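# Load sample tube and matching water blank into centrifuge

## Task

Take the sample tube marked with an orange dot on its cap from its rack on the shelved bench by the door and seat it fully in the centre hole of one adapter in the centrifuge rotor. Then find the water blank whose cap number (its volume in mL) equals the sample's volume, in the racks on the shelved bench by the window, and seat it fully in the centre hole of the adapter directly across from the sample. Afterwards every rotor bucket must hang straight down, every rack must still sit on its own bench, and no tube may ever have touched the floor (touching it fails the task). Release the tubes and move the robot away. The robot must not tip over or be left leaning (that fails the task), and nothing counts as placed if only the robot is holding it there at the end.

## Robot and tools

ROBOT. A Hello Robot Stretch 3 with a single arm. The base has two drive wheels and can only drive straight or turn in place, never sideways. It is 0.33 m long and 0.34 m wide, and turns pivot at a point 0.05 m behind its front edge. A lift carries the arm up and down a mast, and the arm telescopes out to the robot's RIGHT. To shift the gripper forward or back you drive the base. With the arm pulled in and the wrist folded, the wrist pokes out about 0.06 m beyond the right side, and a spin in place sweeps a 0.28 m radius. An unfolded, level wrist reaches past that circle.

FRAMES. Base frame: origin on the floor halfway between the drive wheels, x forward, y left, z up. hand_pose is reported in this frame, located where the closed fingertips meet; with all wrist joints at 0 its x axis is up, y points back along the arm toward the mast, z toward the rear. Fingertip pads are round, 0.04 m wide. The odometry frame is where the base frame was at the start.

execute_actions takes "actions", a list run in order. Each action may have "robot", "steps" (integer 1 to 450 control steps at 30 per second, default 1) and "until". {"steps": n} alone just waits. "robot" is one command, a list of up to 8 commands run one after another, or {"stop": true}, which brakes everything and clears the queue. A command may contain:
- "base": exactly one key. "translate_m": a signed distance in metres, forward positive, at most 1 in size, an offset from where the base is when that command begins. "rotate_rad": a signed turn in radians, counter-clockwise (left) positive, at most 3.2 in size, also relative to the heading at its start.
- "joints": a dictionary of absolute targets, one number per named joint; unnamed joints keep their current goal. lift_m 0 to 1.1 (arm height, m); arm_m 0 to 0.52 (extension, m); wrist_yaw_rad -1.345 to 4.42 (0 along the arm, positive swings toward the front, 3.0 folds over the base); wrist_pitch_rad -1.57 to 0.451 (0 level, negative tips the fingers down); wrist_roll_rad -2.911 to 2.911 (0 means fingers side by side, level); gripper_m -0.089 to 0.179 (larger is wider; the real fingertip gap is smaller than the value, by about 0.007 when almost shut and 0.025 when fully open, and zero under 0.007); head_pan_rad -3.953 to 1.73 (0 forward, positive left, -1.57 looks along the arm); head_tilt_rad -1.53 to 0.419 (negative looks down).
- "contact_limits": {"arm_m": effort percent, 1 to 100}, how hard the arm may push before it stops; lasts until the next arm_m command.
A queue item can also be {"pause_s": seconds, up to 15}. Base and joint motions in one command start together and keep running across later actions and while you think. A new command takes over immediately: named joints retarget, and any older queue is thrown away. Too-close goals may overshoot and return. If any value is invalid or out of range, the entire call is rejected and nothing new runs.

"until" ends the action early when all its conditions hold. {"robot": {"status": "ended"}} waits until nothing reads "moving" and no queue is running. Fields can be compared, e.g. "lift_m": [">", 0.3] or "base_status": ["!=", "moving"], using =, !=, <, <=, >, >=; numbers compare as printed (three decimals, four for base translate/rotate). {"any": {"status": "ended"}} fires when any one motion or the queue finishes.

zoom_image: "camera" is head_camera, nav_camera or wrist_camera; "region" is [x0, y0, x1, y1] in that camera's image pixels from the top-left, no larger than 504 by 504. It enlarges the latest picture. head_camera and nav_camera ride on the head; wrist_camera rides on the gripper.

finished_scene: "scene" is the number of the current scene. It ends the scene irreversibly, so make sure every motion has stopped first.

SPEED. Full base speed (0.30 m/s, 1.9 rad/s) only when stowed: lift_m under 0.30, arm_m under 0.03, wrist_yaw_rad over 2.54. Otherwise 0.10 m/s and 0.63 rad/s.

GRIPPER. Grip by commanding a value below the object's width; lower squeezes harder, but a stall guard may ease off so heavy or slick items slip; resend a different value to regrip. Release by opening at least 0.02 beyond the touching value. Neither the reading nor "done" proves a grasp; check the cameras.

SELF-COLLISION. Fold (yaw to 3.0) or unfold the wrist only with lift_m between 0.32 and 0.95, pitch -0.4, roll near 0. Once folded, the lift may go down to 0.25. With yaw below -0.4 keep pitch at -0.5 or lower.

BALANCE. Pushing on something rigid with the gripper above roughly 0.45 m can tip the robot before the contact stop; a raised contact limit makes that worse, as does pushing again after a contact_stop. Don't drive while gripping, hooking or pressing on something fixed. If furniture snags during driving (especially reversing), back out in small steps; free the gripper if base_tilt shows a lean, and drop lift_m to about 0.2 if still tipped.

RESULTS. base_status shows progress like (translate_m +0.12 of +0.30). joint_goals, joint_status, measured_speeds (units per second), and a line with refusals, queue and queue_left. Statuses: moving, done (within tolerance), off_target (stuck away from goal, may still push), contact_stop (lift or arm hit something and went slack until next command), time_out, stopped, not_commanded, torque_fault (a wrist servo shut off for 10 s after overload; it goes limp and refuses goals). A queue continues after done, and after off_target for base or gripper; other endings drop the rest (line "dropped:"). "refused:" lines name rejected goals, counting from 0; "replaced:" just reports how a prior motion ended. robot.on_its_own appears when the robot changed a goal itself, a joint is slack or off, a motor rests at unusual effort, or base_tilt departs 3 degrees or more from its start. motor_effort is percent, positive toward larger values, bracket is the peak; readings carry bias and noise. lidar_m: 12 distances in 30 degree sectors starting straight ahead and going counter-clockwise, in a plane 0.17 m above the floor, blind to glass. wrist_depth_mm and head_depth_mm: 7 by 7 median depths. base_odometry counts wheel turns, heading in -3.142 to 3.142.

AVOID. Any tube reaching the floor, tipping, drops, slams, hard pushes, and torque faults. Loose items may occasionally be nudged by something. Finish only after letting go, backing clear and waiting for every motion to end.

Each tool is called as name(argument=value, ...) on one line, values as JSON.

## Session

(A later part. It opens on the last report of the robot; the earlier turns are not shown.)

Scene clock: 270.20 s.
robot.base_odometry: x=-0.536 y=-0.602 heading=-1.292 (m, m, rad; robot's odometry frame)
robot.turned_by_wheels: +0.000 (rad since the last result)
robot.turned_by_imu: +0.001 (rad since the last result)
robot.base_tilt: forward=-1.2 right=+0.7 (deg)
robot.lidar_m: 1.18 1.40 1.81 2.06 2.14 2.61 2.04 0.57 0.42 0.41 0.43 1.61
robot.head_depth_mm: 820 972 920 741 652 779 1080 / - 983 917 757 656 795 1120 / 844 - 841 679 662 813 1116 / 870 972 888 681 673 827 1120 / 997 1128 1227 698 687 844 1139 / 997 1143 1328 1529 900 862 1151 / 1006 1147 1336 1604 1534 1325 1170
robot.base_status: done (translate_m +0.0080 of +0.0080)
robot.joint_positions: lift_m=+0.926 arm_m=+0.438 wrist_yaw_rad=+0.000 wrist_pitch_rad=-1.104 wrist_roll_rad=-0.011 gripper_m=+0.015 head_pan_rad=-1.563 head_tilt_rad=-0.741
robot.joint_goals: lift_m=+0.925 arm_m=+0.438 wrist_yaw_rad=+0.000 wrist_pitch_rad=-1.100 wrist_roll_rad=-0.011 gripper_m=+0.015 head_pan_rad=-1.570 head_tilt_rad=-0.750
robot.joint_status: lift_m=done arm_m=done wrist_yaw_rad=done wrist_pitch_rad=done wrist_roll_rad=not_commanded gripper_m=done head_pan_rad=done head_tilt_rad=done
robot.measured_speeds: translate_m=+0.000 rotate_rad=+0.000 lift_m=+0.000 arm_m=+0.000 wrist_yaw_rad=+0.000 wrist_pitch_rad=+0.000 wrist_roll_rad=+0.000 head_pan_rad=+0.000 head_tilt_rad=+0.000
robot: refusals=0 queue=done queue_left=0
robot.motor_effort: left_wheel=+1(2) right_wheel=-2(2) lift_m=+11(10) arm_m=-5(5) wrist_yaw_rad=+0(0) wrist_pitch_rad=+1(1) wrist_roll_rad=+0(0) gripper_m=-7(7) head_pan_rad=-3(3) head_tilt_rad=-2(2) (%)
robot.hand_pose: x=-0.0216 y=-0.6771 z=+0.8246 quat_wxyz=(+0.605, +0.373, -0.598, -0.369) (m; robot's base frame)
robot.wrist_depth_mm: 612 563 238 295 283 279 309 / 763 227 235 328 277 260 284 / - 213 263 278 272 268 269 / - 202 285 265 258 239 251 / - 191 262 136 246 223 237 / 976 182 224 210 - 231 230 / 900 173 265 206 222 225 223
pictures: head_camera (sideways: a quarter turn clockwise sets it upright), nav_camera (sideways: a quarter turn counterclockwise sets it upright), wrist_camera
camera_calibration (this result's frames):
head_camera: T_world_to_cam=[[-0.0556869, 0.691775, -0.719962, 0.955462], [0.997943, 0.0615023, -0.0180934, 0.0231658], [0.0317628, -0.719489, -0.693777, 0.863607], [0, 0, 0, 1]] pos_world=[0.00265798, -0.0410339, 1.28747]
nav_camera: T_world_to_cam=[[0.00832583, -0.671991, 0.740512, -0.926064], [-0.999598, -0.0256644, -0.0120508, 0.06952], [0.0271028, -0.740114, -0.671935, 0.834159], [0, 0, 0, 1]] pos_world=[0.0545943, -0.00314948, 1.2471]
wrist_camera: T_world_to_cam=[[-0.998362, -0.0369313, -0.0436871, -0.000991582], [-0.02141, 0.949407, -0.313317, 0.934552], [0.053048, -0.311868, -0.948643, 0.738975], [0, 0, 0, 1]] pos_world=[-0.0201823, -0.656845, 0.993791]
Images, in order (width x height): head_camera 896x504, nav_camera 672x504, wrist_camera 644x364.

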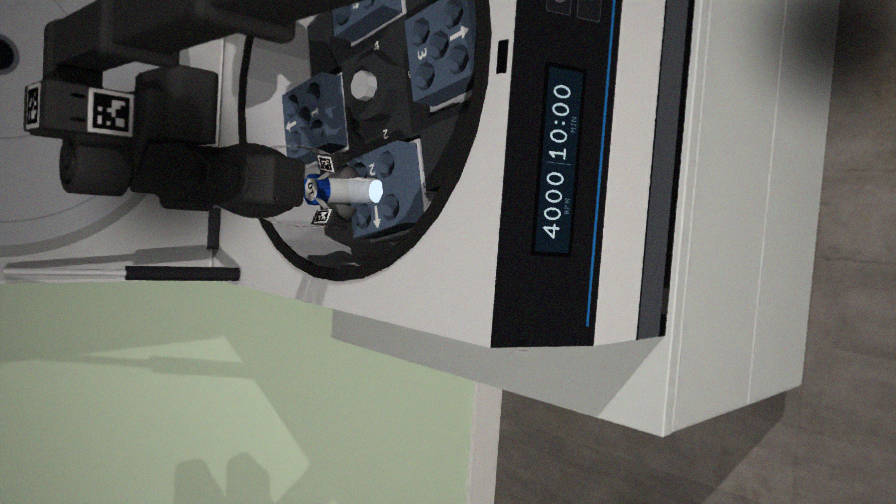

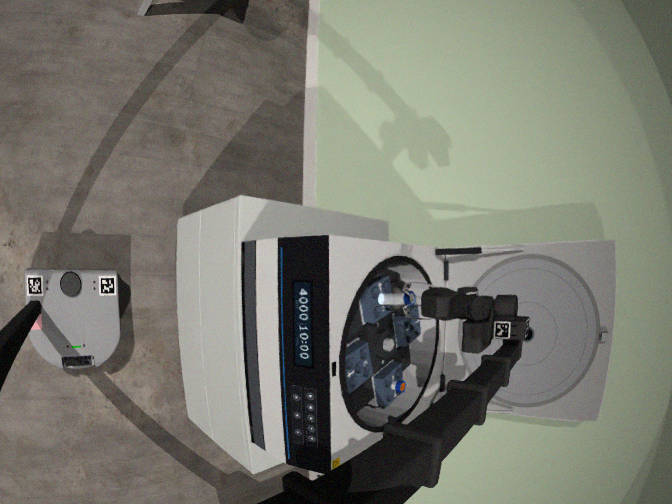

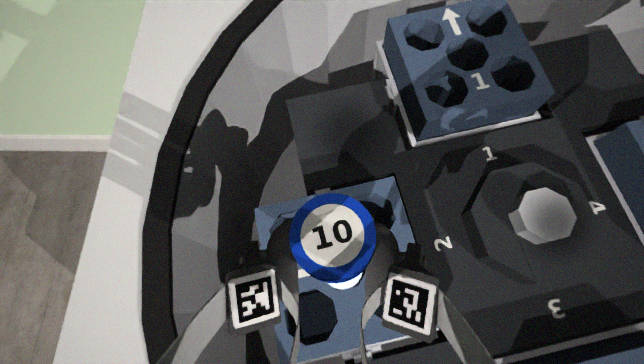

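In the hole.

execute_actions(actions=[{"robot":[{"joints":{"lift_m":0.905}},{"joints":{"gripper_m":0.06}},{"pause_s":0.7},{"joints":{"lift_m":1.04}}],"steps":300,"until":{"robot":{"status":"ended"}}}])

Scene clock: 277.07 s.
robot.base_odometry: x=-0.536 y=-0.602 heading=-1.292 (m, m, rad; robot's odometry frame)
robot.turned_by_wheels: +0.000 (rad since the last result)
robot.turned_by_imu: +0.001 (rad since the last result)
robot.base_tilt: forward=-1.3 right=+0.7 (deg)
robot.lidar_m: 1.18 1.39 1.81 2.06 2.14 2.61 2.03 0.57 0.42 0.41 0.42 1.61
robot.head_depth_mm: 861 964 948 744 652 779 1080 / 872 969 916 759 657 798 1118 / - 988 931 679 663 808 1120 / 869 974 896 680 673 829 1119 / 993 1121 1226 699 687 844 1135 / 1002 1139 1327 1525 899 866 1154 / 1012 1145 1326 1586 1539 1329 1171
robot.base_status: done (translate_m +0.0080 of +0.0080)
robot.joint_positions: lift_m=+1.039 arm_m=+0.438 wrist_yaw_rad=+0.000 wrist_pitch_rad=-1.104 wrist_roll_rad=-0.011 gripper_m=+0.060 head_pan_rad=-1.563 head_tilt_rad=-0.741
robot.joint_goals: lift_m=+1.040 arm_m=+0.438 wrist_yaw_rad=+0.000 wrist_pitch_rad=-1.100 wrist_roll_rad=-0.011 gripper_m=+0.060 head_pan_rad=-1.570 head_tilt_rad=-0.750
robot.joint_status: lift_m=done arm_m=done wrist_yaw_rad=done wrist_pitch_rad=done wrist_roll_rad=not_commanded gripper_m=done head_pan_rad=done head_tilt_rad=done
robot.measured_speeds: translate_m=+0.000 rotate_rad=+0.000 lift_m=+0.000 arm_m=+0.000 wrist_yaw_rad=+0.000 wrist_pitch_rad=+0.000 wrist_roll_rad=+0.000 head_pan_rad=+0.000 head_tilt_rad=+0.000
robot: refusals=0 queue=done queue_left=0
robot.motor_effort: left_wheel=+2(2) right_wheel=-2(2) lift_m=+32(33) arm_m=-5(5) wrist_yaw_rad=-1(0) wrist_pitch_rad=+1(1) wrist_roll_rad=+0(0) gripper_m=+0(81) head_pan_rad=-4(3) head_tilt_rad=-3(3) (%)
robot.hand_pose: x=-0.0216 y=-0.6771 z=+0.9385 quat_wxyz=(+0.605, +0.373, -0.598, -0.369) (m; robot's base frame)
robot.wrist_depth_mm: 613 608 383 376 375 369 360 / 754 751 360 362 400 416 359 / - 995 337 430 377 391 396 / - - 325 386 373 375 346 / - - 307 370 360 346 326 / - - - 321 324 335 334 / - - 275 368 326 330 319
pictures: head_camera (sideways: a quarter turn clockwise sets it upright), nav_camera (sideways: a quarter turn counterclockwise sets it upright), wrist_camera
camera_calibration (this result's frames):
head_camera: T_world_to_cam=[[-0.055687, 0.691775, -0.719962, 0.955462], [0.997943, 0.0615024, -0.0180934, 0.0231658], [0.0317629, -0.719489, -0.693777, 0.863607], [0, 0, 0, 1]] pos_world=[0.00265799, -0.0410339, 1.28747]
nav_camera: T_world_to_cam=[[0.00832591, -0.671991, 0.740512, -0.926064], [-0.999598, -0.0256645, -0.0120508, 0.06952], [0.0271029, -0.740114, -0.671935, 0.834159], [0, 0, 0, 1]] pos_world=[0.0545943, -0.00314947, 1.2471]
wrist_camera: T_world_to_cam=[[-0.998362, -0.0369313, -0.043687, 0.00398322], [-0.02141, 0.949407, -0.313317, 0.970231], [0.0530479, -0.311868, -0.948643, 0.847002], [0, 0, 0, 1]] pos_world=[-0.0201823, -0.656844, 1.10767]
Images, in order (width x height): head_camera 896x504, nav_camera 672x504, wrist_camera 644x364.

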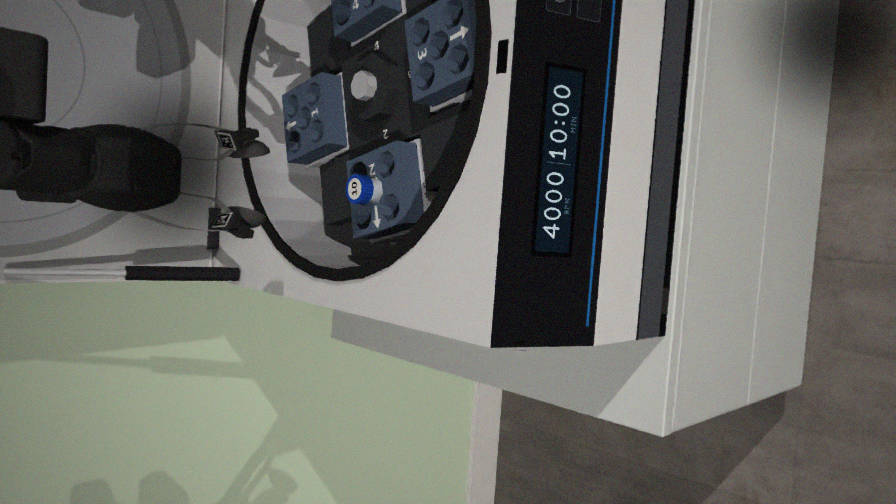

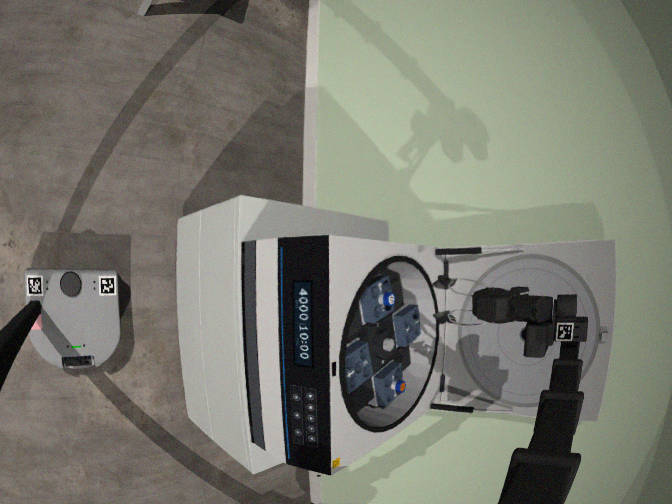

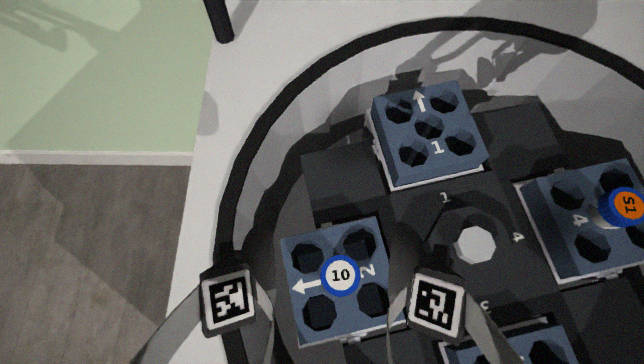

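execute_actions(actions=[{"robot":{"base":{"translate_m":-0.2},"joints":{"lift_m":1.08}},"steps":300,"until":{"robot":{"status":"ended"}}}])

zoom_image(camera="head_camera", region=[250,50,550,350])

Scene clock: 284.90 s.
robot.base_odometry: x=-0.591 y=-0.410 heading=-1.292 (m, m, rad; robot's odometry frame)
robot.turned_by_wheels: +0.000 (rad since the last result)
robot.turned_by_imu: +0.002 (rad since the last result)
robot.base_tilt: forward=-1.2 right=+0.7 (deg)
robot.lidar_m: 1.38 1.95 2.75 2.07 2.15 2.47 1.84 1.57 0.42 0.41 0.42 0.58
robot.head_depth_mm: 846 1007 898 684 650 797 1124 / 850 968 905 684 652 791 1119 / - 961 943 749 661 802 1118 / 866 980 913 743 668 820 1120 / 875 985 941 766 677 839 1137 / 884 976 913 679 683 859 1136 / 1008 1147 858 678 689 875 1155
robot.base_status: done (translate_m -0.2000 of -0.2000)
robot.joint_positions: lift_m=+1.079 arm_m=+0.438 wrist_yaw_rad=+0.000 wrist_pitch_rad=-1.104 wrist_roll_rad=-0.011 gripper_m=+0.060 head_pan_rad=-1.563 head_tilt_rad=-0.741
robot.joint_goals: lift_m=+1.080 arm_m=+0.438 wrist_yaw_rad=+0.000 wrist_pitch_rad=-1.100 wrist_roll_rad=-0.011 gripper_m=+0.060 head_pan_rad=-1.570 head_tilt_rad=-0.750
robot.joint_status: lift_m=done arm_m=done wrist_yaw_rad=done wrist_pitch_rad=done wrist_roll_rad=not_commanded gripper_m=done head_pan_rad=done head_tilt_rad=done
robot.measured_speeds: translate_m=+0.000 rotate_rad=+0.000 lift_m=+0.000 arm_m=+0.000 wrist_yaw_rad=+0.000 wrist_pitch_rad=+0.000 wrist_roll_rad=+0.000 head_pan_rad=+0.000 head_tilt_rad=+0.000
robot: refusals=0 queue=done queue_left=0
robot.motor_effort: left_wheel=+3(4) right_wheel=-1(8) lift_m=+32(34) arm_m=-4(4) wrist_yaw_rad=+0(0) wrist_pitch_rad=+1(1) wrist_roll_rad=+0(0) gripper_m=+0(0) head_pan_rad=-4(3) head_tilt_rad=-3(2) (%)
robot.hand_pose: x=-0.0216 y=-0.6771 z=+0.9785 quat_wxyz=(+0.605, +0.373, -0.598, -0.369) (m; robot's base frame)
robot.wrist_depth_mm: 436 431 424 422 413 412 583 / 692 413 429 427 396 401 707 / 399 419 444 446 420 375 909 / 375 430 421 423 425 355 - / 365 418 410 400 383 337 - / 352 368 - 380 379 322 - / 334 389 372 367 364 306 -
pictures: head_camera (sideways: a quarter turn clockwise sets it upright), nav_camera (sideways: a quarter turn counterclockwise sets it upright), wrist_camera
camera_calibration (this result's frames):
head_camera: T_world_to_cam=[[-0.0556869, 0.691775, -0.719962, 0.955462], [0.997943, 0.0615023, -0.0180934, 0.0231658], [0.0317628, -0.719489, -0.693777, 0.863607], [0, 0, 0, 1]] pos_world=[0.00265798, -0.0410339, 1.28747]
nav_camera: T_world_to_cam=[[0.00832583, -0.671991, 0.740512, -0.926064], [-0.999598, -0.0256644, -0.0120508, 0.06952], [0.0271028, -0.740114, -0.671935, 0.834159], [0, 0, 0, 1]] pos_world=[0.0545943, -0.00314948, 1.2471]
wrist_camera: T_world_to_cam=[[-0.998362, -0.0369313, -0.043687, 0.005731], [-0.02141, 0.949407, -0.313317, 0.982766], [0.0530479, -0.311868, -0.948643, 0.884955], [0, 0, 0, 1]] pos_world=[-0.0201823, -0.656844, 1.14767]
Images, in order (width x height): head_camera 896x504, nav_camera 672x504, wrist_camera 644x364.

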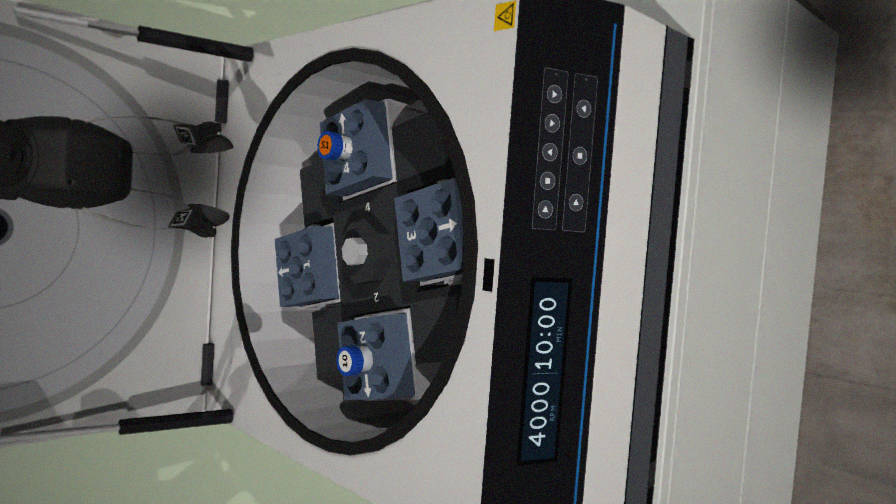

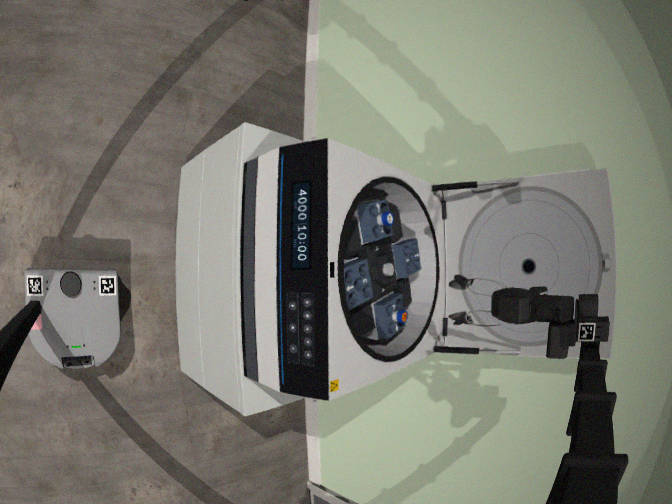

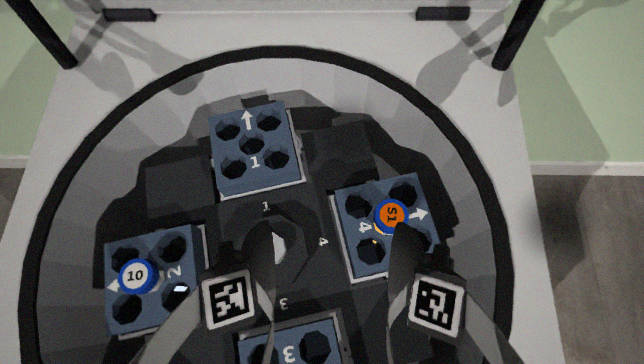

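Region (250, 50, 550, 350) of head_camera's 896x504 image, scaled by 1.680, with more detail than that image has.

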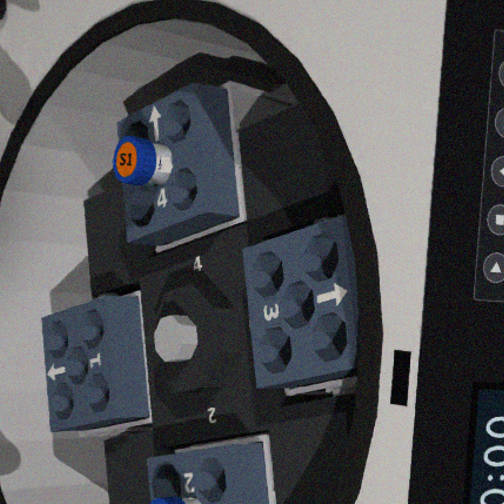

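Both sit at the same height.

execute_actions(actions=[{"robot":{"joints":{"arm_m":0.0}},"steps":300,"until":{"robot":{"status":"ended"}}}])

finished_scene(scene=2)

Scene clock: 291.17 s.
robot.base_odometry: x=-0.591 y=-0.410 heading=-1.292 (m, m, rad; robot's odometry frame)
robot.turned_by_wheels: +0.000 (rad since the last result)
robot.turned_by_imu: +0.001 (rad since the last result)
robot.base_tilt: forward=-1.1 right=+0.6 (deg)
robot.lidar_m: 1.38 1.96 2.75 2.06 2.15 2.46 1.84 1.57 0.42 0.41 0.42 0.58
robot.head_depth_mm: - - - - - 841 1120 / - - - - - 876 1120 / 859 972 - - - 884 1116 / 866 983 918 752 662 820 1116 / 875 981 937 768 674 839 1133 / 882 972 913 679 682 858 1134 / 1006 1144 857 675 689 879 1148
robot.base_status: done (translate_m -0.2000 of -0.2000)
robot.joint_positions: lift_m=+1.079 arm_m=+0.000 wrist_yaw_rad=+0.000 wrist_pitch_rad=-1.104 wrist_roll_rad=-0.011 gripper_m=+0.060 head_pan_rad=-1.563 head_tilt_rad=-0.741
robot.joint_goals: lift_m=+1.080 arm_m=+0.000 wrist_yaw_rad=+0.000 wrist_pitch_rad=-1.100 wrist_roll_rad=-0.011 gripper_m=+0.060 head_pan_rad=-1.570 head_tilt_rad=-0.750
robot.joint_status: lift_m=done arm_m=done wrist_yaw_rad=done wrist_pitch_rad=done wrist_roll_rad=not_commanded gripper_m=done head_pan_rad=done head_tilt_rad=done
robot.measured_speeds: translate_m=+0.000 rotate_rad=+0.000 lift_m=+0.000 arm_m=+0.000 wrist_yaw_rad=+0.000 wrist_pitch_rad=+0.000 wrist_roll_rad=+0.000 head_pan_rad=+0.000 head_tilt_rad=+0.000
robot: refusals=0 queue=done queue_left=0
robot.motor_effort: left_wheel=+2(2) right_wheel=-2(2) lift_m=+32(32) arm_m=-5(5) wrist_yaw_rad=+0(0) wrist_pitch_rad=+1(1) wrist_roll_rad=+0(0) gripper_m=+1(0) head_pan_rad=-3(3) head_tilt_rad=-3(3) (%)
robot.hand_pose: x=-0.0216 y=-0.2391 z=+0.9785 quat_wxyz=(+0.605, +0.373, -0.598, -0.369) (m; robot's base frame)
robot.wrist_depth_mm: - 438 514 479 423 - - / - 414 408 402 400 405 - / - 452 446 440 430 - - / - 628 584 569 549 627 - / - - 853 918 804 - - / - - - - - - - / - - - - - - -
pictures: head_camera (sideways: a quarter turn clockwise sets it upright), nav_camera (sideways: a quarter turn counterclockwise sets it upright), wrist_camera
camera_calibration (this result's frames):
head_camera: T_world_to_cam=[[-0.0556869, 0.691775, -0.719962, 0.955462], [0.997943, 0.0615023, -0.0180934, 0.0231658], [0.0317628, -0.719489, -0.693777, 0.863607], [0, 0, 0, 1]] pos_world=[0.00265798, -0.0410339, 1.28747]
nav_camera: T_world_to_cam=[[0.00832583, -0.671991, 0.740512, -0.926064], [-0.999598, -0.0256644, -0.0120508, 0.06952], [0.0271028, -0.740114, -0.671935, 0.834159], [0, 0, 0, 1]] pos_world=[0.0545943, -0.00314948, 1.2471]
wrist_camera: T_world_to_cam=[[-0.998362, -0.0369504, -0.0436869, 0.0219023], [-0.0214282, 0.949407, -0.313317, 0.566971], [0.0530538, -0.311867, -0.948643, 1.02154], [0, 0, 0, 1]] pos_world=[-0.0201809, -0.218893, 1.14767]
Images, in order (width x height): head_camera 896x504, nav_camera 672x504, wrist_camera 644x364.

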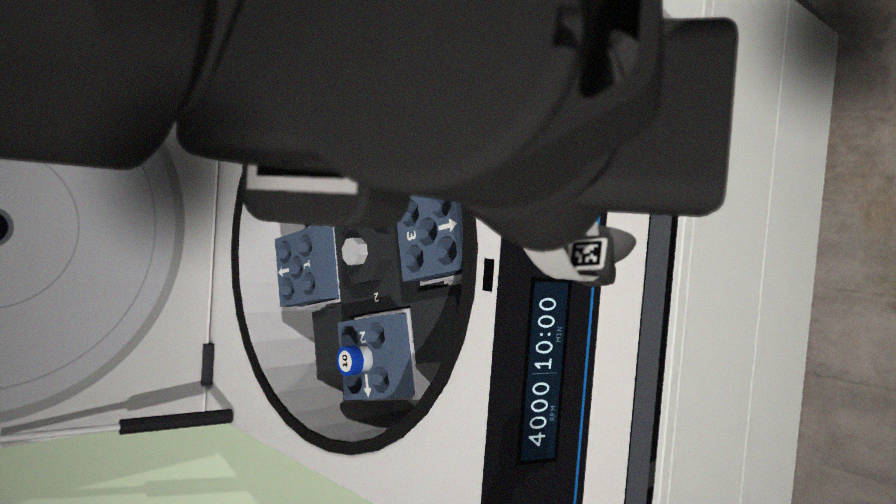

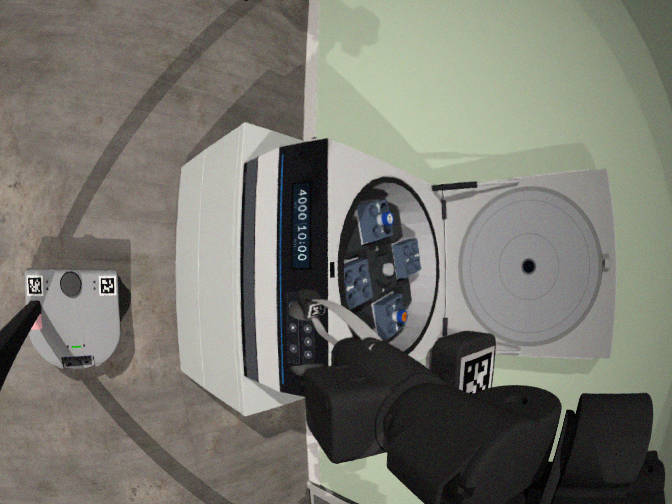

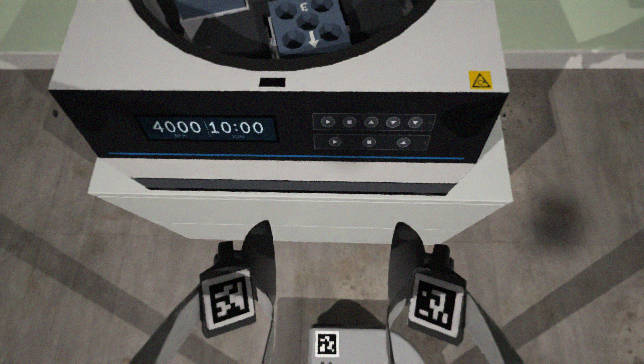

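The scene is finished: the task was done.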